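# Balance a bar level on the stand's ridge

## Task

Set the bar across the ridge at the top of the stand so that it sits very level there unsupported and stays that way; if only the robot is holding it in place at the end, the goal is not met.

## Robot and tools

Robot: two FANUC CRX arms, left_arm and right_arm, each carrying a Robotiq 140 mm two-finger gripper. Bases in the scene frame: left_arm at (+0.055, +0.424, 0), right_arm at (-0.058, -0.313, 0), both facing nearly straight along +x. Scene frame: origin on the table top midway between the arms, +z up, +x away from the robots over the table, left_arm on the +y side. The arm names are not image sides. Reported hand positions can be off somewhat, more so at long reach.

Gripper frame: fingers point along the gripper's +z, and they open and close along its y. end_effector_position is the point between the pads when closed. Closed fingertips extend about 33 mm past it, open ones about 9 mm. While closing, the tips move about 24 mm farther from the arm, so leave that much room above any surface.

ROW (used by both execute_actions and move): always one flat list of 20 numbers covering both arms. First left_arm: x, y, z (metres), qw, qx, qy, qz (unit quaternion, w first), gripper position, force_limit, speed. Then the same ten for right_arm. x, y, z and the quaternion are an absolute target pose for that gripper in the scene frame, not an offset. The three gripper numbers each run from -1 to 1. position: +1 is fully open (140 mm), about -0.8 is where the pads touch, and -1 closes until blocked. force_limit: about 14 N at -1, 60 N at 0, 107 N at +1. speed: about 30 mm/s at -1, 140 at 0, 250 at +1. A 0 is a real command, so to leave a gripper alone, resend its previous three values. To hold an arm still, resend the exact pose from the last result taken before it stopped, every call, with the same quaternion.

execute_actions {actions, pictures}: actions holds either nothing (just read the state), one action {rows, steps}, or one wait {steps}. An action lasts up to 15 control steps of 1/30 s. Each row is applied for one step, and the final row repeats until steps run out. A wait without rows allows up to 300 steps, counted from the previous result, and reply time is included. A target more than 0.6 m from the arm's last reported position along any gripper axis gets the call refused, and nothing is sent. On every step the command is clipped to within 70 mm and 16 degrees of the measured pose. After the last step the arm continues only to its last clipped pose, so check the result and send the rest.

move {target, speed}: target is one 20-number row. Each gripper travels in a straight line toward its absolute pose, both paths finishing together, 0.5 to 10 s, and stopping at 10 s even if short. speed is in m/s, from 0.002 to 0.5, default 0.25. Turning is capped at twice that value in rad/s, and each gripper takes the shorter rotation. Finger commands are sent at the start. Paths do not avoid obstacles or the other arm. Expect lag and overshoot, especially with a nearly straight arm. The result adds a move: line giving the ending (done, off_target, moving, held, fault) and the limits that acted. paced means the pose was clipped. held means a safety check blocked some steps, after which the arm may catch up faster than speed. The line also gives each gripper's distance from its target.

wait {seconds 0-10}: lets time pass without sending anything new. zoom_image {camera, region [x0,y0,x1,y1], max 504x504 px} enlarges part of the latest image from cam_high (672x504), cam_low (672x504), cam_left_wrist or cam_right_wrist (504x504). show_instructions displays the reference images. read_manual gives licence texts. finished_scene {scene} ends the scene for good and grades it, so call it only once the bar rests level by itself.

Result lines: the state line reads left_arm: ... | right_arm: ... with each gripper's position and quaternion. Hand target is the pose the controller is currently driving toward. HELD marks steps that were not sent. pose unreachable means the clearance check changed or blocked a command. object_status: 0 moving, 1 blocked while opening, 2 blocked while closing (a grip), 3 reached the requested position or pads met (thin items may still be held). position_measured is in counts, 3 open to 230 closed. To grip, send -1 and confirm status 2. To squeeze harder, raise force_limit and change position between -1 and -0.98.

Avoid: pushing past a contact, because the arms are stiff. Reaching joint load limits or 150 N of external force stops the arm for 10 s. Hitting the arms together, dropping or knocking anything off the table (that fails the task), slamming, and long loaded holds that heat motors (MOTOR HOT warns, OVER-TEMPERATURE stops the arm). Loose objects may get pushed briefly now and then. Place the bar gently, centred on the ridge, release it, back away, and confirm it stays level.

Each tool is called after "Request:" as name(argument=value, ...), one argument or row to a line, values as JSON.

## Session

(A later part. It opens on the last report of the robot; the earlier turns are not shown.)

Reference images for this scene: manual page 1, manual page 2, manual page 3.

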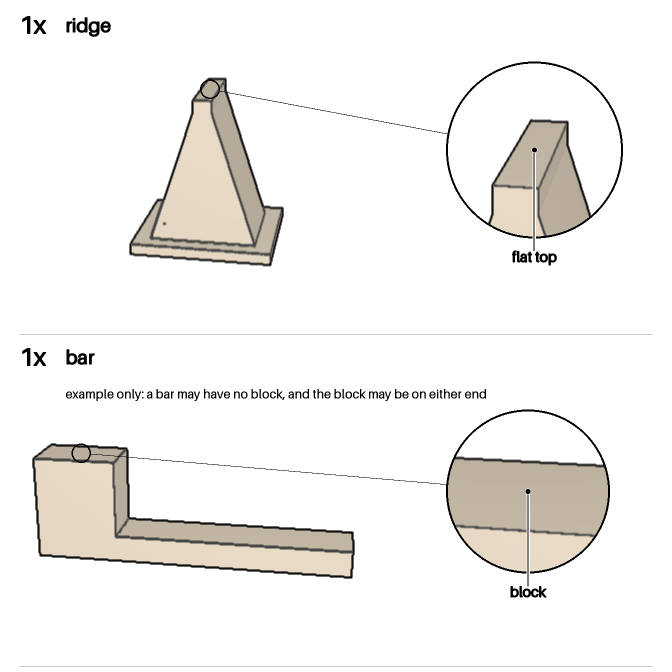

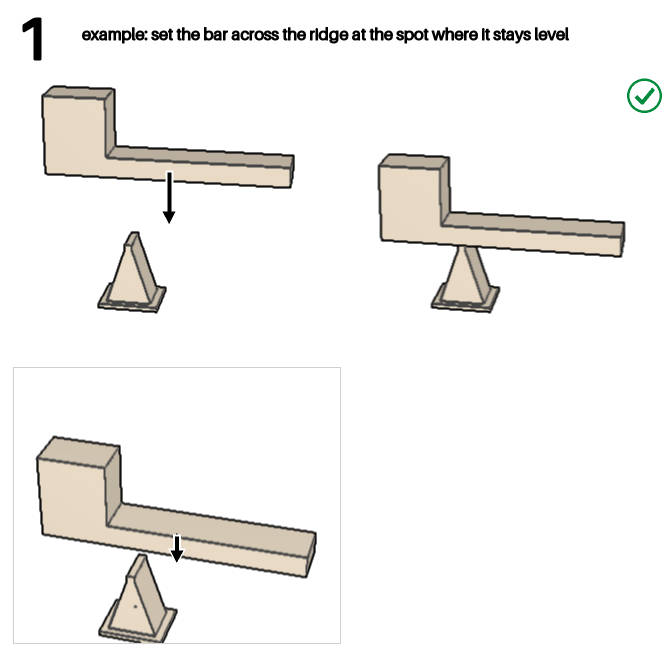

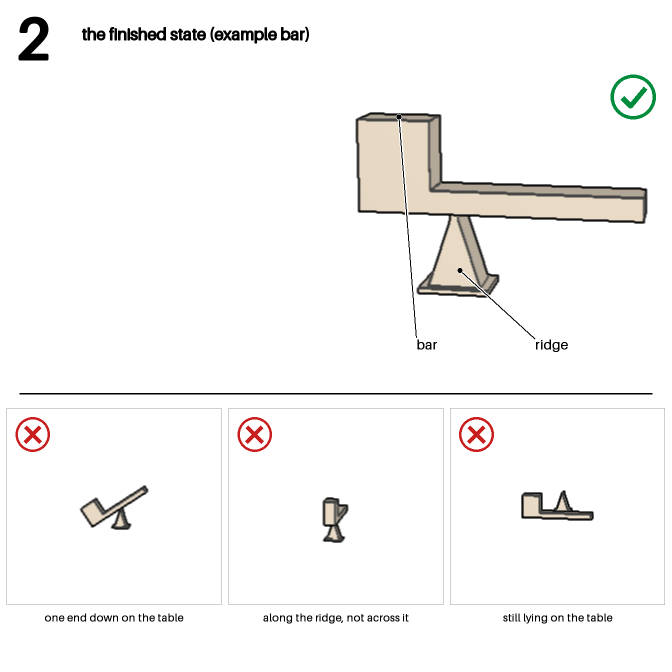

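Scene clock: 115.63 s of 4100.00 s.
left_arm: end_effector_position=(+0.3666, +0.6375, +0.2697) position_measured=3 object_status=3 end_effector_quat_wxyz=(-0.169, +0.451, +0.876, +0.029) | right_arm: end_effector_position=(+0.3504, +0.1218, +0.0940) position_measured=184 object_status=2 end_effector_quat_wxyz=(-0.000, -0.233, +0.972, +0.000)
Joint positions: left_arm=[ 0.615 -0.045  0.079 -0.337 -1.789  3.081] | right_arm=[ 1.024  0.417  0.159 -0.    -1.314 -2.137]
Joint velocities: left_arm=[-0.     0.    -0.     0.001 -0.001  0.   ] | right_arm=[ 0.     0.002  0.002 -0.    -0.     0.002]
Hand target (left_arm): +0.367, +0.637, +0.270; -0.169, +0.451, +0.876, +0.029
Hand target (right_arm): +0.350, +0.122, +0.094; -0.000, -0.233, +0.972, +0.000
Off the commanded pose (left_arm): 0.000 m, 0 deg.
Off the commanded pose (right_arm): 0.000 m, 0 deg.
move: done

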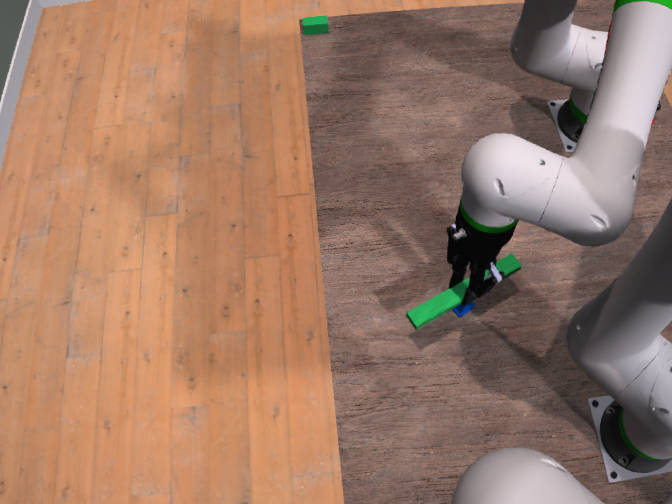

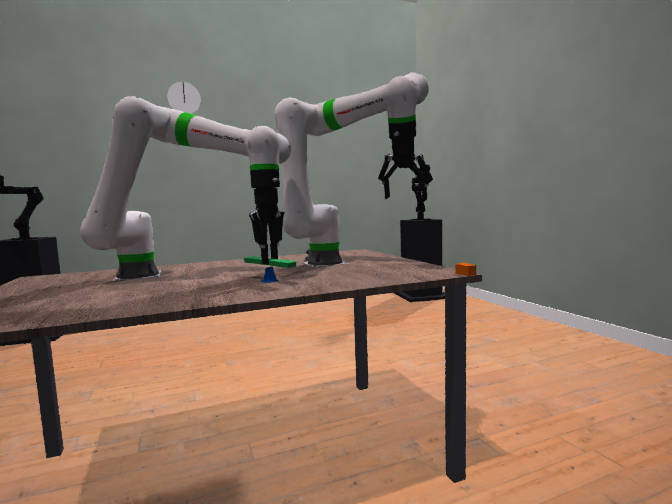

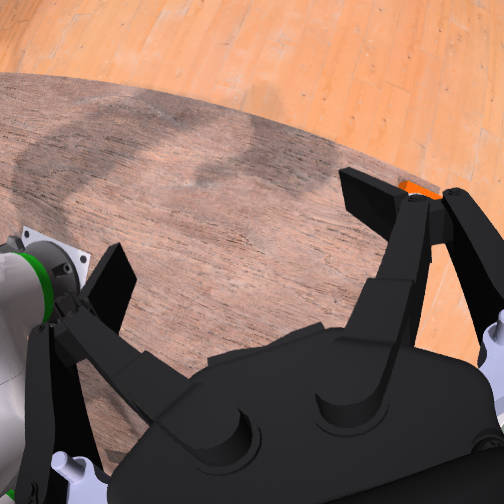

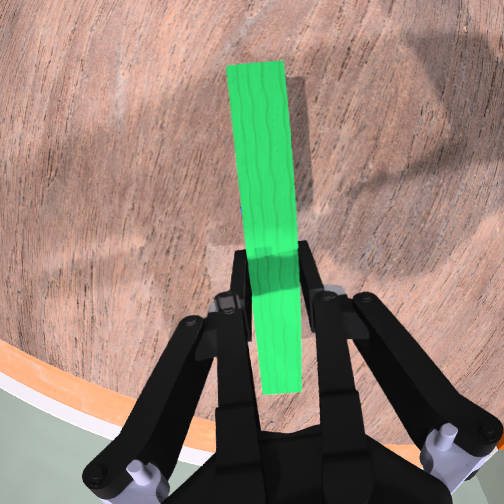

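Request:
move(
  target=[0.3666,0.6375,0.2697,-0.169,0.451,0.876,0.029,1,0,0,0.3497,0.1214,0.0853,0,-0.233,0.972,0,-1,0,-0.7],
  speed=0.008,
)

Request:
zoom_image(
  camera="cam_low",
  region=[230, 240, 310, 295],
)

Request:
execute_actions(
  actions=[
    {"rows":[[0.3666,0.6375,0.2697,-0.169,0.451,0.876,0.029,1,0,0,0.3497,0.1214,0.0853,0,-0.233,0.972,0,-0.41,0,-1]],"steps":12},
  ],
  pictures=false,
)

Request:
execute_actions(
  actions=[
    {"rows":[[0.3666,0.6375,0.2697,-0.169,0.451,0.876,0.029,1,0,0,0.3497,0.1214,0.0853,0,-0.233,0.972,0,-1,-0.5,-1]],"steps":8},
  ],
)

Request:
zoom_image(
  camera="cam_low",
  region=[230, 240, 310, 295],
)

Scene clock: 121.70 s of 4100.00 s.
left_arm: end_effector_position=(+0.3666, +0.6375, +0.2697) position_measured=3 object_status=3 end_effector_quat_wxyz=(-0.169, +0.451, +0.876, +0.029) | right_arm: end_effector_position=(+0.3497, +0.1214, +0.0853) position_measured=184 object_status=2 end_effector_quat_wxyz=(+0.000, -0.233, +0.972, -0.000)
Joint positions: left_arm=[ 0.615 -0.045  0.079 -0.337 -1.789  3.081] | right_arm=[ 1.024  0.42   0.143  0.    -1.294 -2.137]
Joint velocities: left_arm=[ 0.     0.001 -0.    -0.     0.001 -0.   ] | right_arm=[-0.001  0.    -0.001 -0.     0.001 -0.   ]
Hand target (left_arm): +0.367, +0.637, +0.270; -0.169, +0.451, +0.876, +0.029
Hand target (right_arm): +0.350, +0.121, +0.085; +0.000, -0.233, +0.972, -0.000
Off the commanded pose (left_arm): 0.000 m, 0 deg.
Off the commanded pose (right_arm): 0.000 m, 0 deg.
After step 90, 1.77 s passed at rest.
move: done

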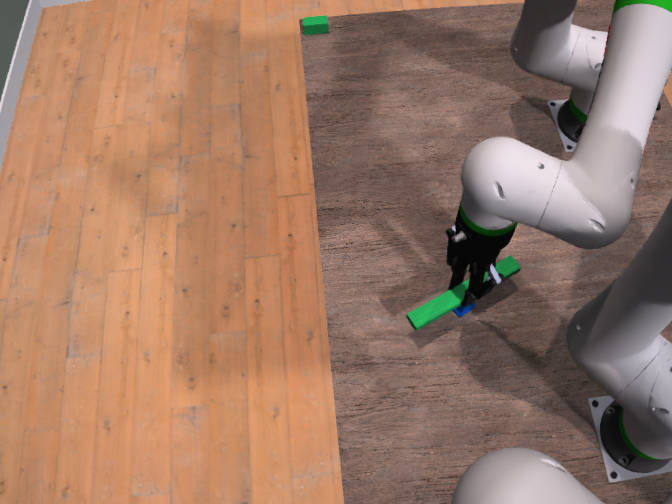

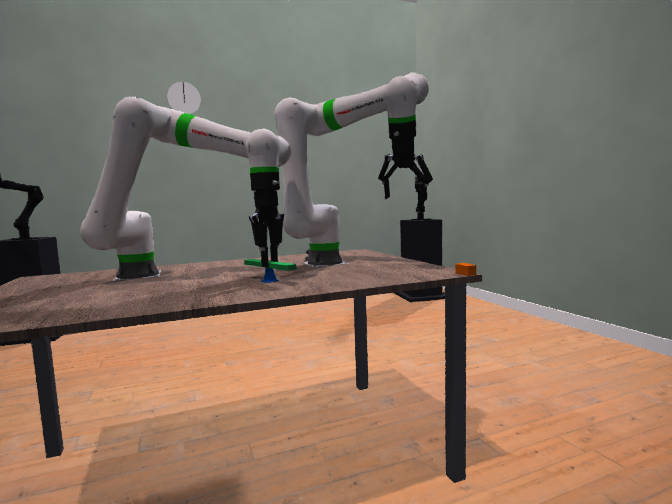

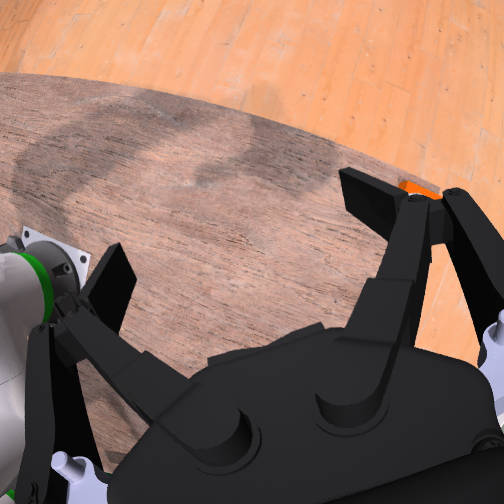

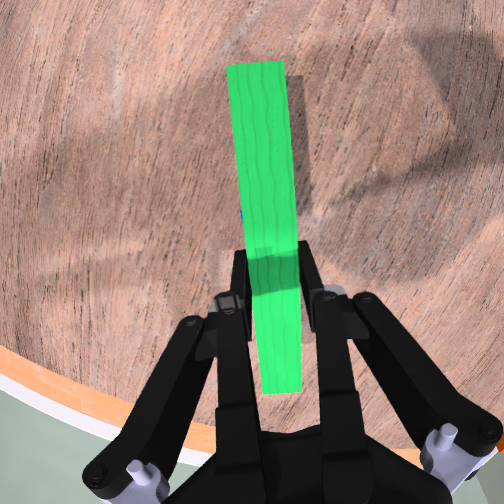

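Region (230, 240, 310, 295) of cam_low's 672x504 image, scaled by 6.300, with more detail than that image has; it fills the top 346 rows of this view, and the rest is white.

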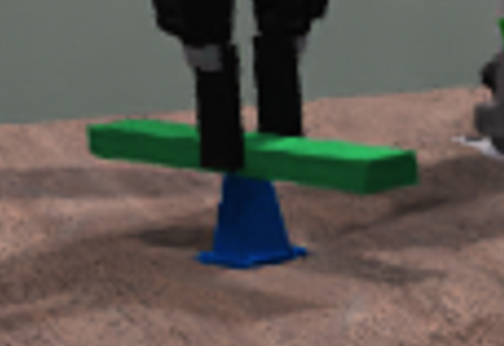

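Scene clock: 122.10 s of 4100.00 s.
left_arm: end_effector_position=(+0.3666, +0.6375, +0.2697) position_measured=3 object_status=3 end_effector_quat_wxyz=(-0.169, +0.451, +0.876, +0.029) | right_arm: end_effector_position=(+0.3497, +0.1214, +0.0853) position_measured=181 object_status=0 end_effector_quat_wxyz=(-0.000, -0.233, +0.972, -0.000)
Joint positions: left_arm=[ 0.615 -0.045  0.079 -0.337 -1.789  3.081] | right_arm=[ 1.024  0.42   0.143  0.    -1.294 -2.137]
Joint velocities: left_arm=[ 0.    -0.     0.     0.     0.     0.001] | right_arm=[-0.     0.001  0.    -0.    -0.001 -0.001]
Hand target (left_arm): +0.367, +0.637, +0.270; -0.169, +0.451, +0.876, +0.029
Hand target (right_arm): +0.350, +0.121, +0.085; +0.000, -0.233, +0.972, -0.000
Off the commanded pose (left_arm): 0.000 m, 0 deg.
Off the commanded pose (right_arm): 0.000 m, 0 deg.
Steps of this call (steps 1 to 12: all 12 steps of this action). Readings (end_effector_position | what the end effector reports):
1: left_arm (+0.3666, +0.6375, +0.2697) | right_arm (+0.3497, +0.1214, +0.0853) | left_arm position_measured=3 object_status=3 | right_arm position_measured=184 object_status=0
2: left_arm (+0.3666, +0.6375, +0.2697) | right_arm (+0.3497, +0.1214, +0.0853) | left_arm position_measured=3 object_status=3 | right_arm position_measured=184 object_status=0
4: left_arm (+0.3666, +0.6375, +0.2697) | right_arm (+0.3497, +0.1214, +0.0853) | left_arm position_measured=3 object_status=3 | right_arm position_measured=181 object_status=0
8: left_arm (+0.3666, +0.6375, +0.2697) | right_arm (+0.3497, +0.1214, +0.0853) | left_arm position_measured=3 object_status=3 | right_arm position_measured=181 object_status=0
12: the state above

Scene clock: 122.37 s of 4100.00 s.
left_arm: end_effector_position=(+0.3666, +0.6375, +0.2697) position_measured=3 object_status=3 end_effector_quat_wxyz=(-0.169, +0.451, +0.876, +0.029) | right_arm: end_effector_position=(+0.3497, +0.1214, +0.0853) position_measured=182 object_status=2 end_effector_quat_wxyz=(-0.000, -0.233, +0.972, -0.000)
Joint positions: left_arm=[ 0.615 -0.045  0.079 -0.337 -1.789  3.081] | right_arm=[ 1.024  0.42   0.143  0.    -1.294 -2.137]
Joint velocities: left_arm=[-0.    -0.    -0.    -0.001  0.001 -0.   ] | right_arm=[0.001 0.    0.    0.    0.001 0.001]
Hand target (left_arm): +0.367, +0.637, +0.270; -0.169, +0.451, +0.876, +0.029
Hand target (right_arm): +0.350, +0.121, +0.085; +0.000, -0.233, +0.972, +0.000
Off the commanded pose (left_arm): 0.000 m, 0 deg.
Off the commanded pose (right_arm): 0.000 m, 0 deg.
Steps of this call (steps 1 to 8: all 8 steps of this action). Readings (end_effector_position | what the end effector reports):
1: left_arm (+0.3666, +0.6375, +0.2697) | right_arm (+0.3497, +0.1214, +0.0853) | left_arm position_measured=3 object_status=3 | right_arm position_measured=181 object_status=0
2: left_arm (+0.3666, +0.6375, +0.2697) | right_arm (+0.3497, +0.1214, +0.0853) | left_arm position_measured=3 object_status=3 | right_arm position_measured=182 object_status=0
4: left_arm (+0.3666, +0.6375, +0.2697) | right_arm (+0.3497, +0.1214, +0.0853) | left_arm position_measured=3 object_status=3 | right_arm position_measured=182 object_status=0
8: the state above

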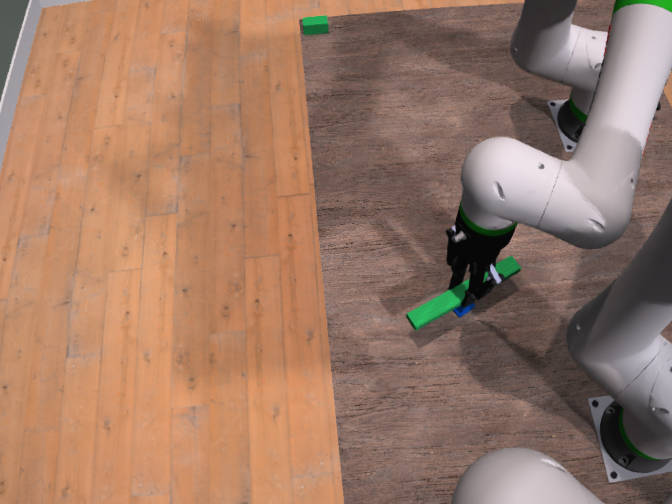

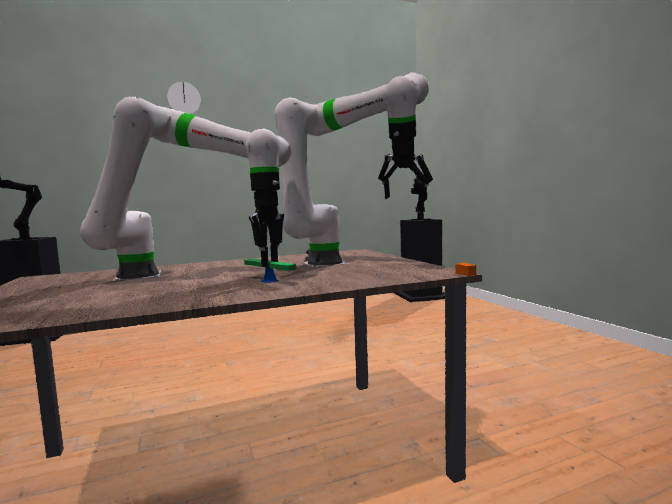

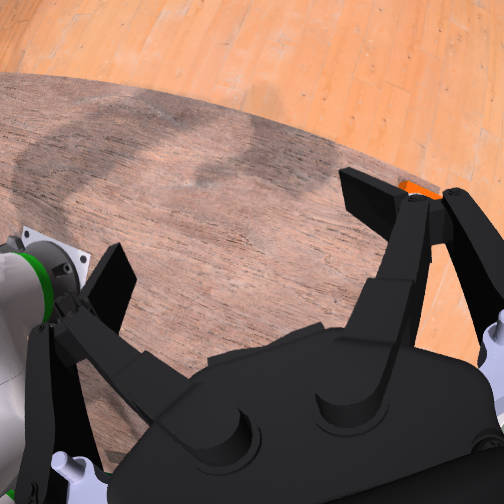

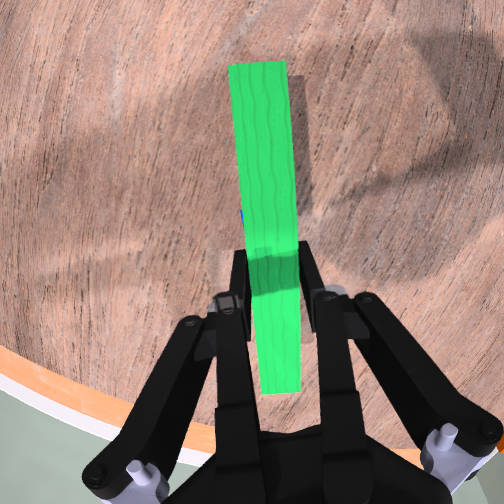

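Region (230, 240, 310, 295) of cam_low's 672x504 image, scaled by 6.300, with more detail than that image has; it fills the top 346 rows of this view, and the rest is white.

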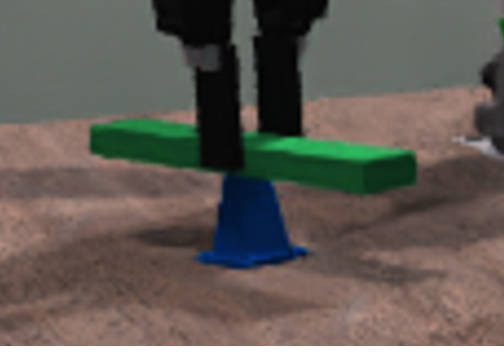

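Request:
execute_actions(
  actions=[
    {"rows":[[0.3666,0.6375,0.2697,-0.169,0.451,0.876,0.029,1,0,0,0.3497,0.1214,0.0853,0,-0.233,0.972,0,-0.37,0,-1]],"steps":10},
  ],
  pictures=false,
)

Request:
execute_actions(
  actions=[
    {"rows":[[0.3666,0.6375,0.2697,-0.169,0.451,0.876,0.029,1,0,0,0.3497,0.1214,0.0853,0,-0.233,0.972,0,-1,-1,-1]],"steps":10},
  ],
)

Request:
zoom_image(
  camera="cam_low",
  region=[230, 240, 310, 295],
)

Scene clock: 126.70 s of 4100.00 s.
left_arm: end_effector_position=(+0.3666, +0.6375, +0.2697) position_measured=3 object_status=3 end_effector_quat_wxyz=(-0.169, +0.451, +0.876, +0.029) | right_arm: end_effector_position=(+0.3497, +0.1214, +0.0853) position_measured=176 object_status=0 end_effector_quat_wxyz=(+0.000, -0.233, +0.972, -0.000)
Joint positions: left_arm=[ 0.615 -0.045  0.079 -0.337 -1.789  3.081] | right_arm=[ 1.024  0.42   0.143  0.    -1.294 -2.137]
Joint velocities: left_arm=[-0.    -0.001  0.     0.     0.    -0.002] | right_arm=[-0. -0.  0. -0. -0.  0.]
Hand target (left_arm): +0.367, +0.637, +0.270; -0.169, +0.451, +0.876, +0.029
Hand target (right_arm): +0.350, +0.121, +0.085; -0.000, -0.233, +0.972, +0.000
Off the commanded pose (left_arm): 0.000 m, 0 deg.
Off the commanded pose (right_arm): 0.000 m, 0 deg.
Steps of this call (steps 1 to 90: nothing new was sent; then 1.00 s passed at rest; steps 91 to 100: all 10 steps of this action). Readings (end_effector_position | what the end effector reports):
91: left_arm (+0.3666, +0.6375, +0.2697) | right_arm (+0.3497, +0.1214, +0.0853) | left_arm position_measured=3 object_status=3 | right_arm position_measured=182 object_status=0
92: left_arm (+0.3666, +0.6375, +0.2697) | right_arm (+0.3497, +0.1214, +0.0853) | left_arm position_measured=3 object_status=3 | right_arm position_measured=182 object_status=0
94: left_arm (+0.3666, +0.6375, +0.2697) | right_arm (+0.3497, +0.1214, +0.0853) | left_arm position_measured=3 object_status=3 | right_arm position_measured=178 object_status=0
98: left_arm (+0.3666, +0.6375, +0.2697) | right_arm (+0.3497, +0.1214, +0.0853) | left_arm position_measured=3 object_status=3 | right_arm position_measured=176 object_status=0
100: the state above

Scene clock: 127.03 s of 4100.00 s.
left_arm: end_effector_position=(+0.3666, +0.6375, +0.2697) position_measured=3 object_status=3 end_effector_quat_wxyz=(-0.169, +0.451, +0.876, +0.029) | right_arm: end_effector_position=(+0.3497, +0.1214, +0.0853) position_measured=181 object_status=0 end_effector_quat_wxyz=(+0.000, -0.233, +0.972, -0.000)
Joint positions: left_arm=[ 0.615 -0.045  0.079 -0.337 -1.789  3.081] | right_arm=[ 1.024  0.42   0.143  0.    -1.294 -2.137]
Joint velocities: left_arm=[ 0.    -0.002  0.     0.     0.001 -0.001] | right_arm=[-0.001 -0.001 -0.    -0.     0.001 -0.001]
Hand target (left_arm): +0.367, +0.637, +0.270; -0.169, +0.451, +0.876, +0.029
Hand target (right_arm): +0.350, +0.121, +0.085; -0.000, -0.233, +0.972, -0.000
Off the commanded pose (left_arm): 0.000 m, 0 deg.
Off the commanded pose (right_arm): 0.000 m, 0 deg.
Steps of this call (steps 1 to 10: all 10 steps of this action). Readings (end_effector_position | what the end effector reports):
1: left_arm (+0.3666, +0.6375, +0.2697) | right_arm (+0.3497, +0.1214, +0.0853) | left_arm position_measured=3 object_status=3 | right_arm position_measured=176 object_status=0
2: left_arm (+0.3666, +0.6375, +0.2697) | right_arm (+0.3497, +0.1214, +0.0853) | left_arm position_measured=3 object_status=3 | right_arm position_measured=177 object_status=0
4: left_arm (+0.3666, +0.6375, +0.2697) | right_arm (+0.3497, +0.1214, +0.0853) | left_arm position_measured=3 object_status=3 | right_arm position_measured=180 object_status=0
8: left_arm (+0.3666, +0.6375, +0.2697) | right_arm (+0.3497, +0.1214, +0.0853) | left_arm position_measured=3 object_status=3 | right_arm position_measured=181 object_status=0
10: the state above

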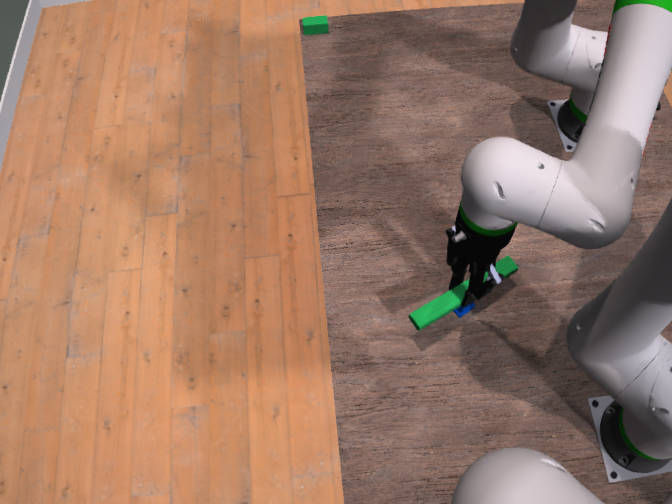

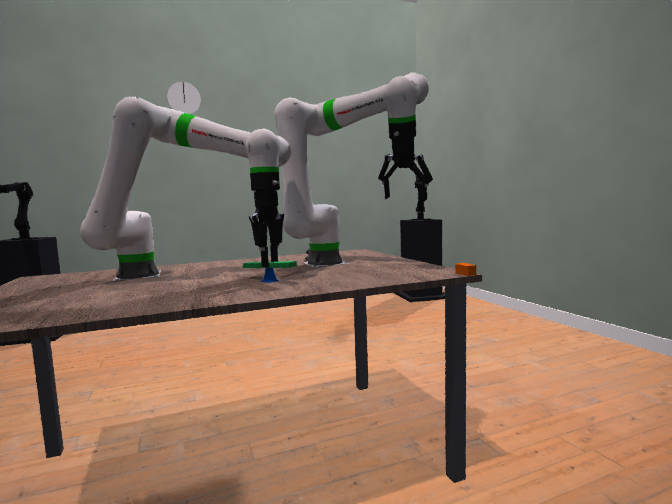

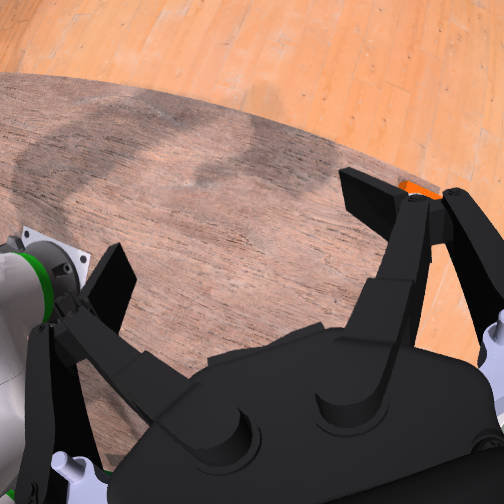

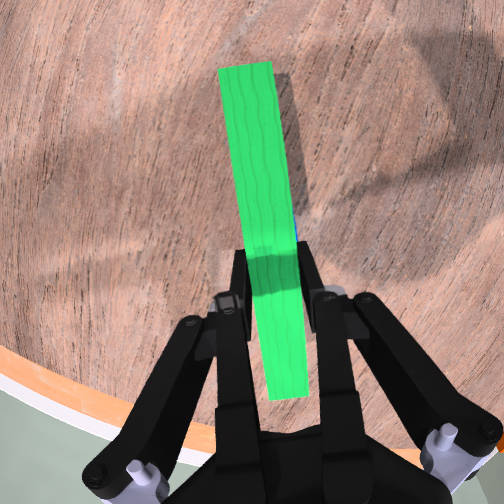

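Region (230, 240, 310, 295) of cam_low's 672x504 image, scaled by 6.300, with more detail than that image has; it fills the top 346 rows of this view, and the rest is white.

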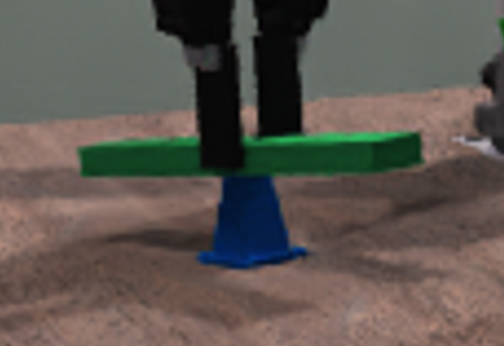

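Request:
move(
  target=[0.3666,0.6375,0.2697,-0.169,0.451,0.876,0.029,1,0,0,0.3497,0.1214,0.088,0,-0.233,0.972,0,-0.98,0,-1],
  speed=0.004,
)

Request:
move(
  target=[0.3666,0.6375,0.2697,-0.169,0.451,0.876,0.029,1,0,0,0.3534,0.1233,0.087,-0.0355,-0.233,0.972,-0.0085,-0.98,0,-1],
  speed=0.03,
)

Request:
zoom_image(
  camera="cam_low",
  region=[230, 240, 310, 295],
)

Request:
zoom_image(
  camera="cam_high",
  region=[390, 220, 540, 350],
)

Scene clock: 131.80 s of 4100.00 s.
left_arm: end_effector_position=(+0.3666, +0.6375, +0.2697) position_measured=3 object_status=3 end_effector_quat_wxyz=(-0.169, +0.451, +0.876, +0.029) | right_arm: end_effector_position=(+0.3497, +0.1214, +0.0880) position_measured=185 object_status=2 end_effector_quat_wxyz=(-0.000, -0.233, +0.972, +0.000)
Joint positions: left_arm=[ 0.615 -0.045  0.079 -0.337 -1.789  3.081] | right_arm=[ 1.024  0.418  0.147 -0.    -1.3   -2.137]
Joint velocities: left_arm=[-0.    -0.     0.     0.001 -0.     0.001] | right_arm=[ 0.     0.     0.001  0.    -0.    -0.   ]
Hand target (left_arm): +0.367, +0.637, +0.270; -0.169, +0.451, +0.876, +0.029
Hand target (right_arm): +0.350, +0.121, +0.088; -0.000, -0.233, +0.972, +0.000
Off the commanded pose (left_arm): 0.000 m, 0 deg.
Off the commanded pose (right_arm): 0.000 m, 0 deg.
After step 90, 0.87 s passed at rest.
move: done

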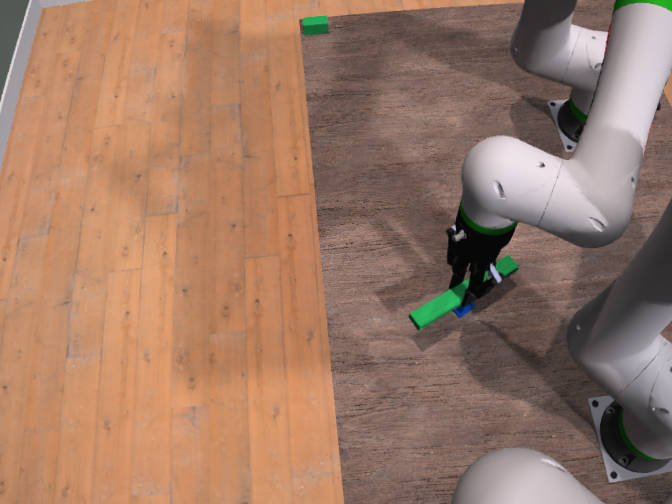

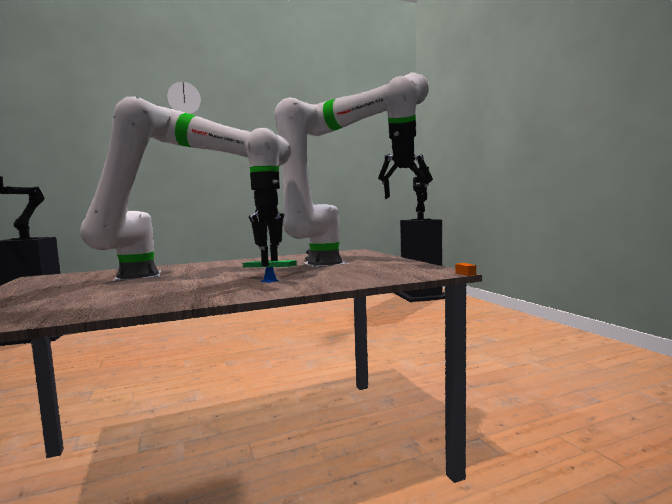

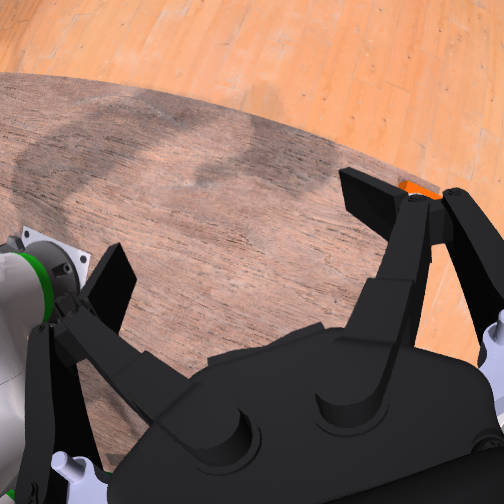

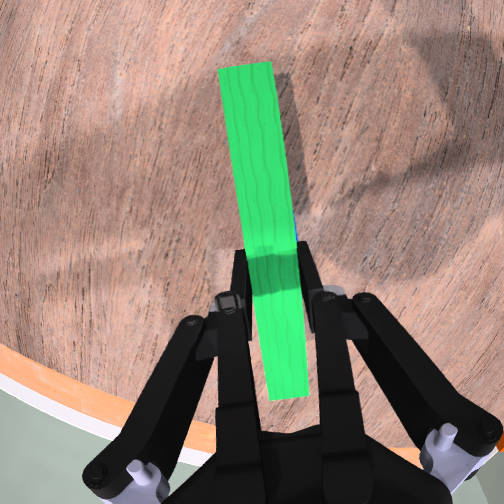

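Scene clock: 133.23 s of 4100.00 s.
left_arm: end_effector_position=(+0.3666, +0.6375, +0.2697) position_measured=3 object_status=3 end_effector_quat_wxyz=(-0.169, +0.451, +0.876, +0.029) | right_arm: end_effector_position=(+0.3533, +0.1234, +0.0871) position_measured=185 object_status=2 end_effector_quat_wxyz=(-0.035, -0.233, +0.972, -0.008)
Joint positions: left_arm=[ 0.615 -0.045  0.079 -0.337 -1.789  3.081] | right_arm=[ 0.998  0.49   0.256 -0.038 -1.4   -2.103]
Joint velocities: left_arm=[-0.    -0.001  0.     0.    -0.    -0.001] | right_arm=[-0.002  0.004  0.006 -0.001 -0.005  0.003]
Hand target (left_arm): +0.367, +0.637, +0.270; -0.169, +0.451, +0.876, +0.029
Hand target (right_arm): +0.353, +0.123, +0.087; -0.036, -0.233, +0.972, -0.008
Off the commanded pose (left_arm): 0.000 m, 0 deg.
Off the commanded pose (right_arm): 0.000 m, 0 deg.
move: done

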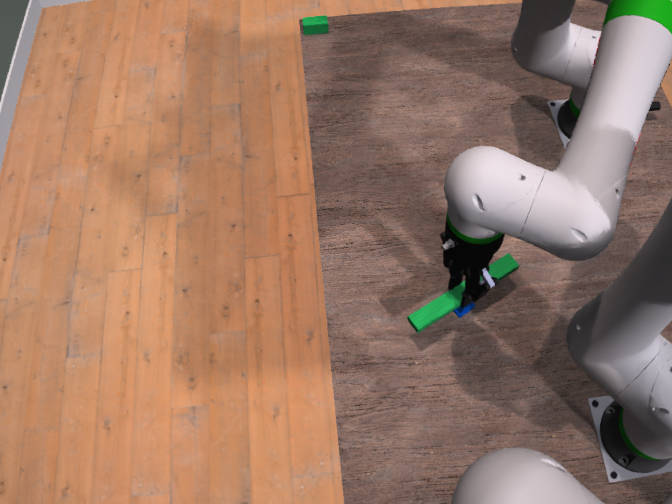

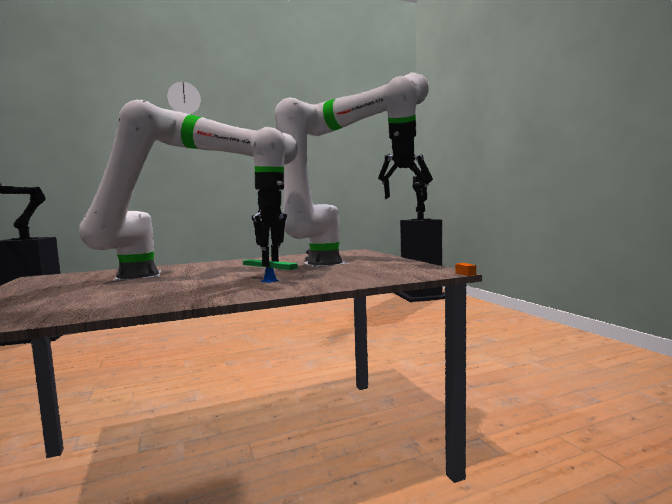

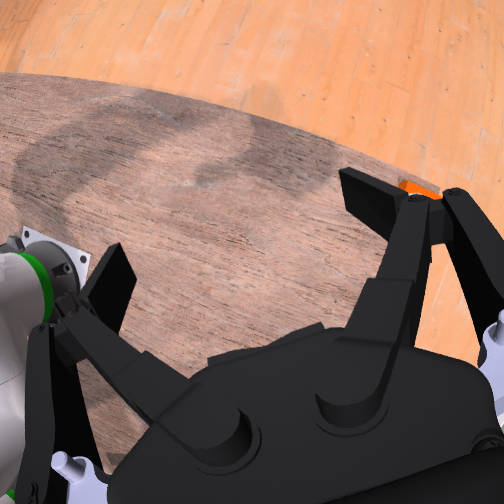

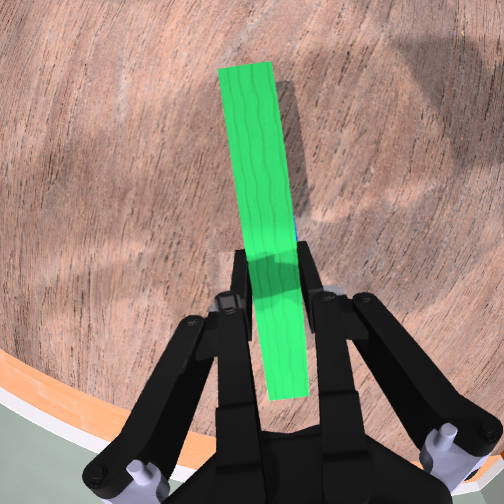

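Region (230, 240, 310, 295) of cam_low's 672x504 image, scaled by 6.300, with more detail than that image has; it fills the top 346 rows of this view, and the rest is white.

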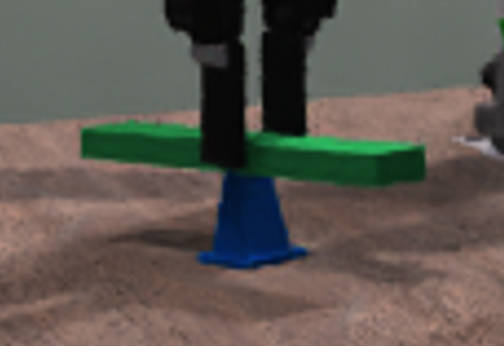

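Region (390, 220, 540, 350) of cam_high's 672x504 image, scaled by 3.360, with more detail than that image has; it fills the top 437 rows of this view, and the rest is white.

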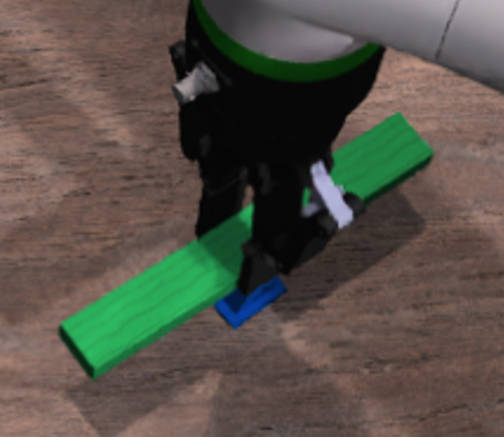

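Request:
move(
  target=[0.3666,0.6375,0.2697,-0.169,0.451,0.876,0.029,1,0,0,0.3534,0.1233,0.0853,-0.037,-0.233,0.972,-0.0089,-0.98,0,-1],
  speed=0.004,
)

Request:
execute_actions(
  actions=[
    {"rows":[[0.3666,0.6375,0.2697,-0.169,0.451,0.876,0.029,1,0,0,0.3534,0.1233,0.0853,-0.037,-0.233,0.972,-0.0089,-0.36,0,-1]],"steps":10},
  ],
  pictures=false,
)

Request:
execute_actions(
  actions=[
    {"rows":[[0.3666,0.6375,0.2697,-0.169,0.451,0.876,0.029,1,0,0,0.3534,0.1233,0.0853,-0.037,-0.233,0.972,-0.0089,-1,-1,-1]],"steps":10},
  ],
)

Request:
zoom_image(
  camera="cam_low",
  region=[230, 240, 310, 295],
)

Scene clock: 137.50 s of 4100.00 s.
left_arm: end_effector_position=(+0.3666, +0.6375, +0.2697) position_measured=3 object_status=3 end_effector_quat_wxyz=(-0.169, +0.451, +0.876, +0.029) | right_arm: end_effector_position=(+0.3534, +0.1233, +0.0853) position_measured=185 object_status=2 end_effector_quat_wxyz=(-0.037, -0.233, +0.972, -0.009)
Joint positions: left_arm=[ 0.615 -0.045  0.079 -0.337 -1.789  3.081] | right_arm=[ 0.997  0.493  0.258 -0.04  -1.401 -2.102]
Joint velocities: left_arm=[0.    0.001 0.    0.    0.    0.001] | right_arm=[ 0.    -0.001  0.    -0.    -0.001 -0.001]
Hand target (left_arm): +0.367, +0.637, +0.270; -0.169, +0.451, +0.876, +0.029
Hand target (right_arm): +0.353, +0.123, +0.085; -0.037, -0.233, +0.972, -0.009
Off the commanded pose (left_arm): 0.000 m, 0 deg.
Off the commanded pose (right_arm): 0.000 m, 0 deg.
After step 90, 0.57 s passed at rest.
move: done

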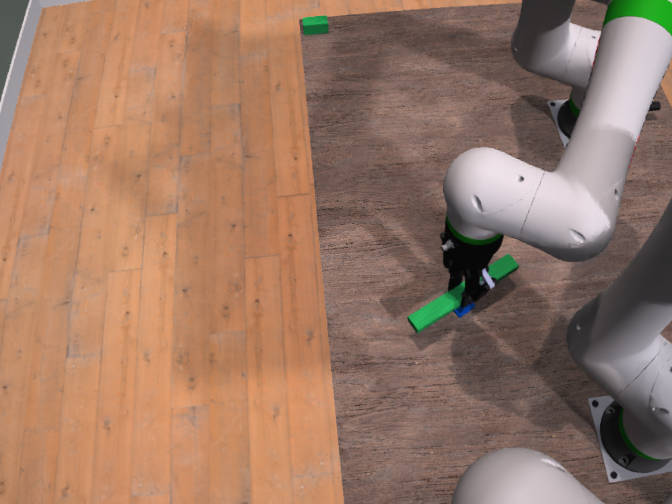

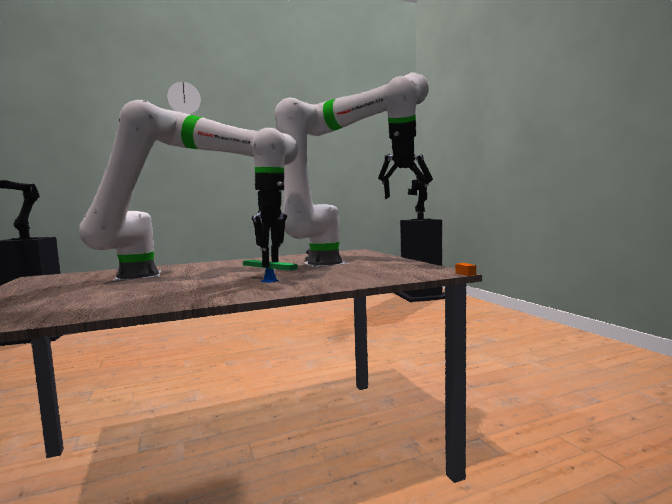

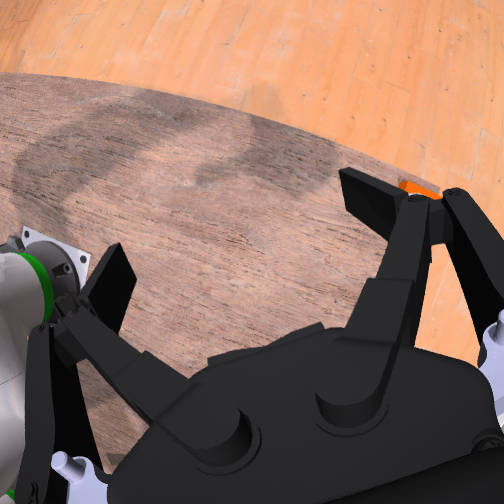

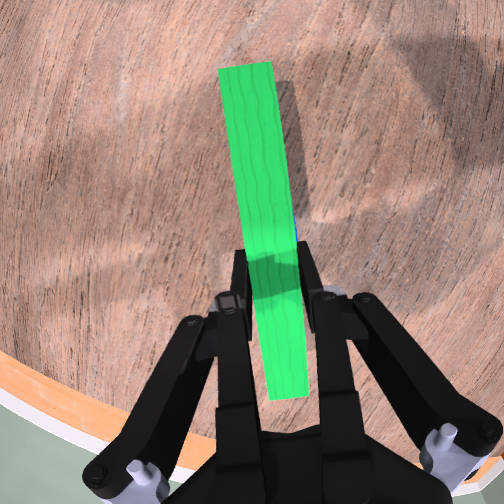

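Scene clock: 137.83 s of 4100.00 s.
left_arm: end_effector_position=(+0.3666, +0.6375, +0.2697) position_measured=3 object_status=3 end_effector_quat_wxyz=(-0.169, +0.451, +0.876, +0.029) | right_arm: end_effector_position=(+0.3534, +0.1233, +0.0853) position_measured=174 object_status=0 end_effector_quat_wxyz=(-0.037, -0.233, +0.972, -0.009)
Joint positions: left_arm=[ 0.615 -0.045  0.079 -0.337 -1.789  3.081] | right_arm=[ 0.997  0.493  0.258 -0.04  -1.401 -2.102]
Joint velocities: left_arm=[ 0.     0.    -0.     0.001 -0.     0.   ] | right_arm=[-0.     0.    -0.    -0.    -0.001  0.001]
Hand target (left_arm): +0.367, +0.637, +0.270; -0.169, +0.451, +0.876, +0.029
Hand target (right_arm): +0.353, +0.123, +0.085; -0.037, -0.233, +0.972, -0.009
Off the commanded pose (left_arm): 0.000 m, 0 deg.
Off the commanded pose (right_arm): 0.000 m, 0 deg.
Steps of this call (steps 1 to 10: all 10 steps of this action). Readings (end_effector_position | what the end effector reports):
1: left_arm (+0.3666, +0.6375, +0.2697) | right_arm (+0.3534, +0.1233, +0.0853) | left_arm position_measured=3 object_status=3 | right_arm position_measured=185 object_status=0
2: left_arm (+0.3666, +0.6375, +0.2697) | right_arm (+0.3534, +0.1233, +0.0853) | left_arm position_measured=3 object_status=3 | right_arm position_measured=185 object_status=0
4: left_arm (+0.3666, +0.6375, +0.2697) | right_arm (+0.3534, +0.1233, +0.0853) | left_arm position_measured=3 object_status=3 | right_arm position_measured=181 object_status=0
8: left_arm (+0.3666, +0.6375, +0.2697) | right_arm (+0.3534, +0.1233, +0.0853) | left_arm position_measured=3 object_status=3 | right_arm position_measured=175 object_status=0
10: the state above

Scene clock: 138.17 s of 4100.00 s.
left_arm: end_effector_position=(+0.3666, +0.6375, +0.2697) position_measured=3 object_status=3 end_effector_quat_wxyz=(-0.169, +0.451, +0.876, +0.029) | right_arm: end_effector_position=(+0.3534, +0.1233, +0.0853) position_measured=181 object_status=0 end_effector_quat_wxyz=(-0.037, -0.233, +0.972, -0.009)
Joint positions: left_arm=[ 0.615 -0.045  0.079 -0.337 -1.789  3.081] | right_arm=[ 0.997  0.493  0.258 -0.04  -1.401 -2.102]
Joint velocities: left_arm=[ 0.     0.    -0.    -0.     0.     0.002] | right_arm=[-0.001  0.001  0.     0.     0.    -0.002]
Hand target (left_arm): +0.367, +0.637, +0.270; -0.169, +0.451, +0.876, +0.029
Hand target (right_arm): +0.353, +0.123, +0.085; -0.037, -0.233, +0.972, -0.009
Off the commanded pose (left_arm): 0.000 m, 0 deg.
Off the commanded pose (right_arm): 0.000 m, 0 deg.
Steps of this call (steps 1 to 10: all 10 steps of this action). Readings (end_effector_position | what the end effector reports):
1: left_arm (+0.3666, +0.6375, +0.2697) | right_arm (+0.3534, +0.1233, +0.0853) | left_arm position_measured=3 object_status=3 | right_arm position_measured=174 object_status=0
2: left_arm (+0.3666, +0.6375, +0.2697) | right_arm (+0.3534, +0.1233, +0.0853) | left_arm position_measured=3 object_status=3 | right_arm position_measured=175 object_status=0
4: left_arm (+0.3666, +0.6375, +0.2697) | right_arm (+0.3534, +0.1233, +0.0853) | left_arm position_measured=3 object_status=3 | right_arm position_measured=178 object_status=0
8: left_arm (+0.3666, +0.6375, +0.2697) | right_arm (+0.3534, +0.1233, +0.0853) | left_arm position_measured=3 object_status=3 | right_arm position_measured=181 object_status=0
10: the state above

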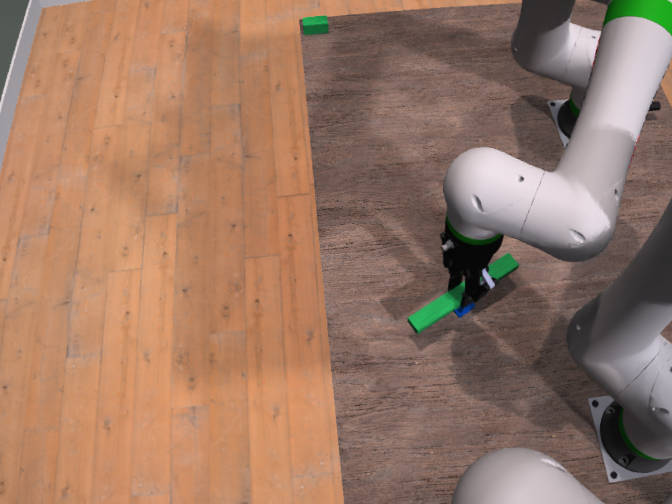

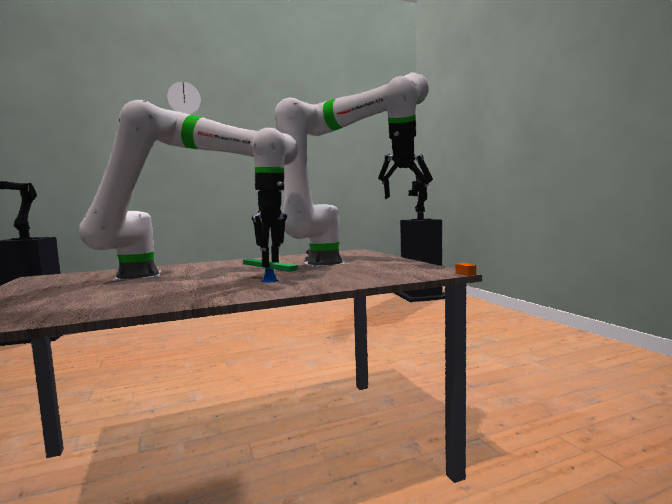

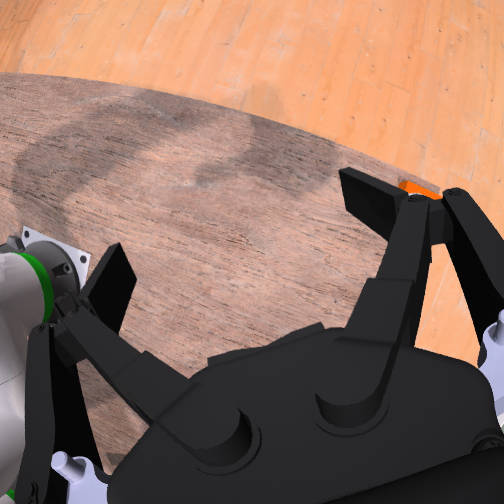

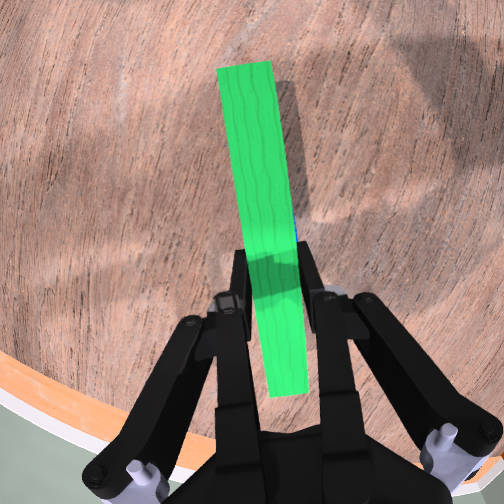

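Region (230, 240, 310, 295) of cam_low's 672x504 image, scaled by 6.300, with more detail than that image has; it fills the top 346 rows of this view, and the rest is white.

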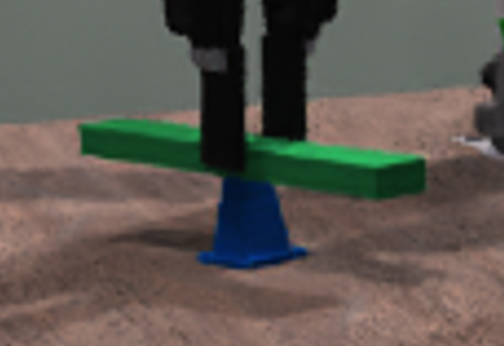

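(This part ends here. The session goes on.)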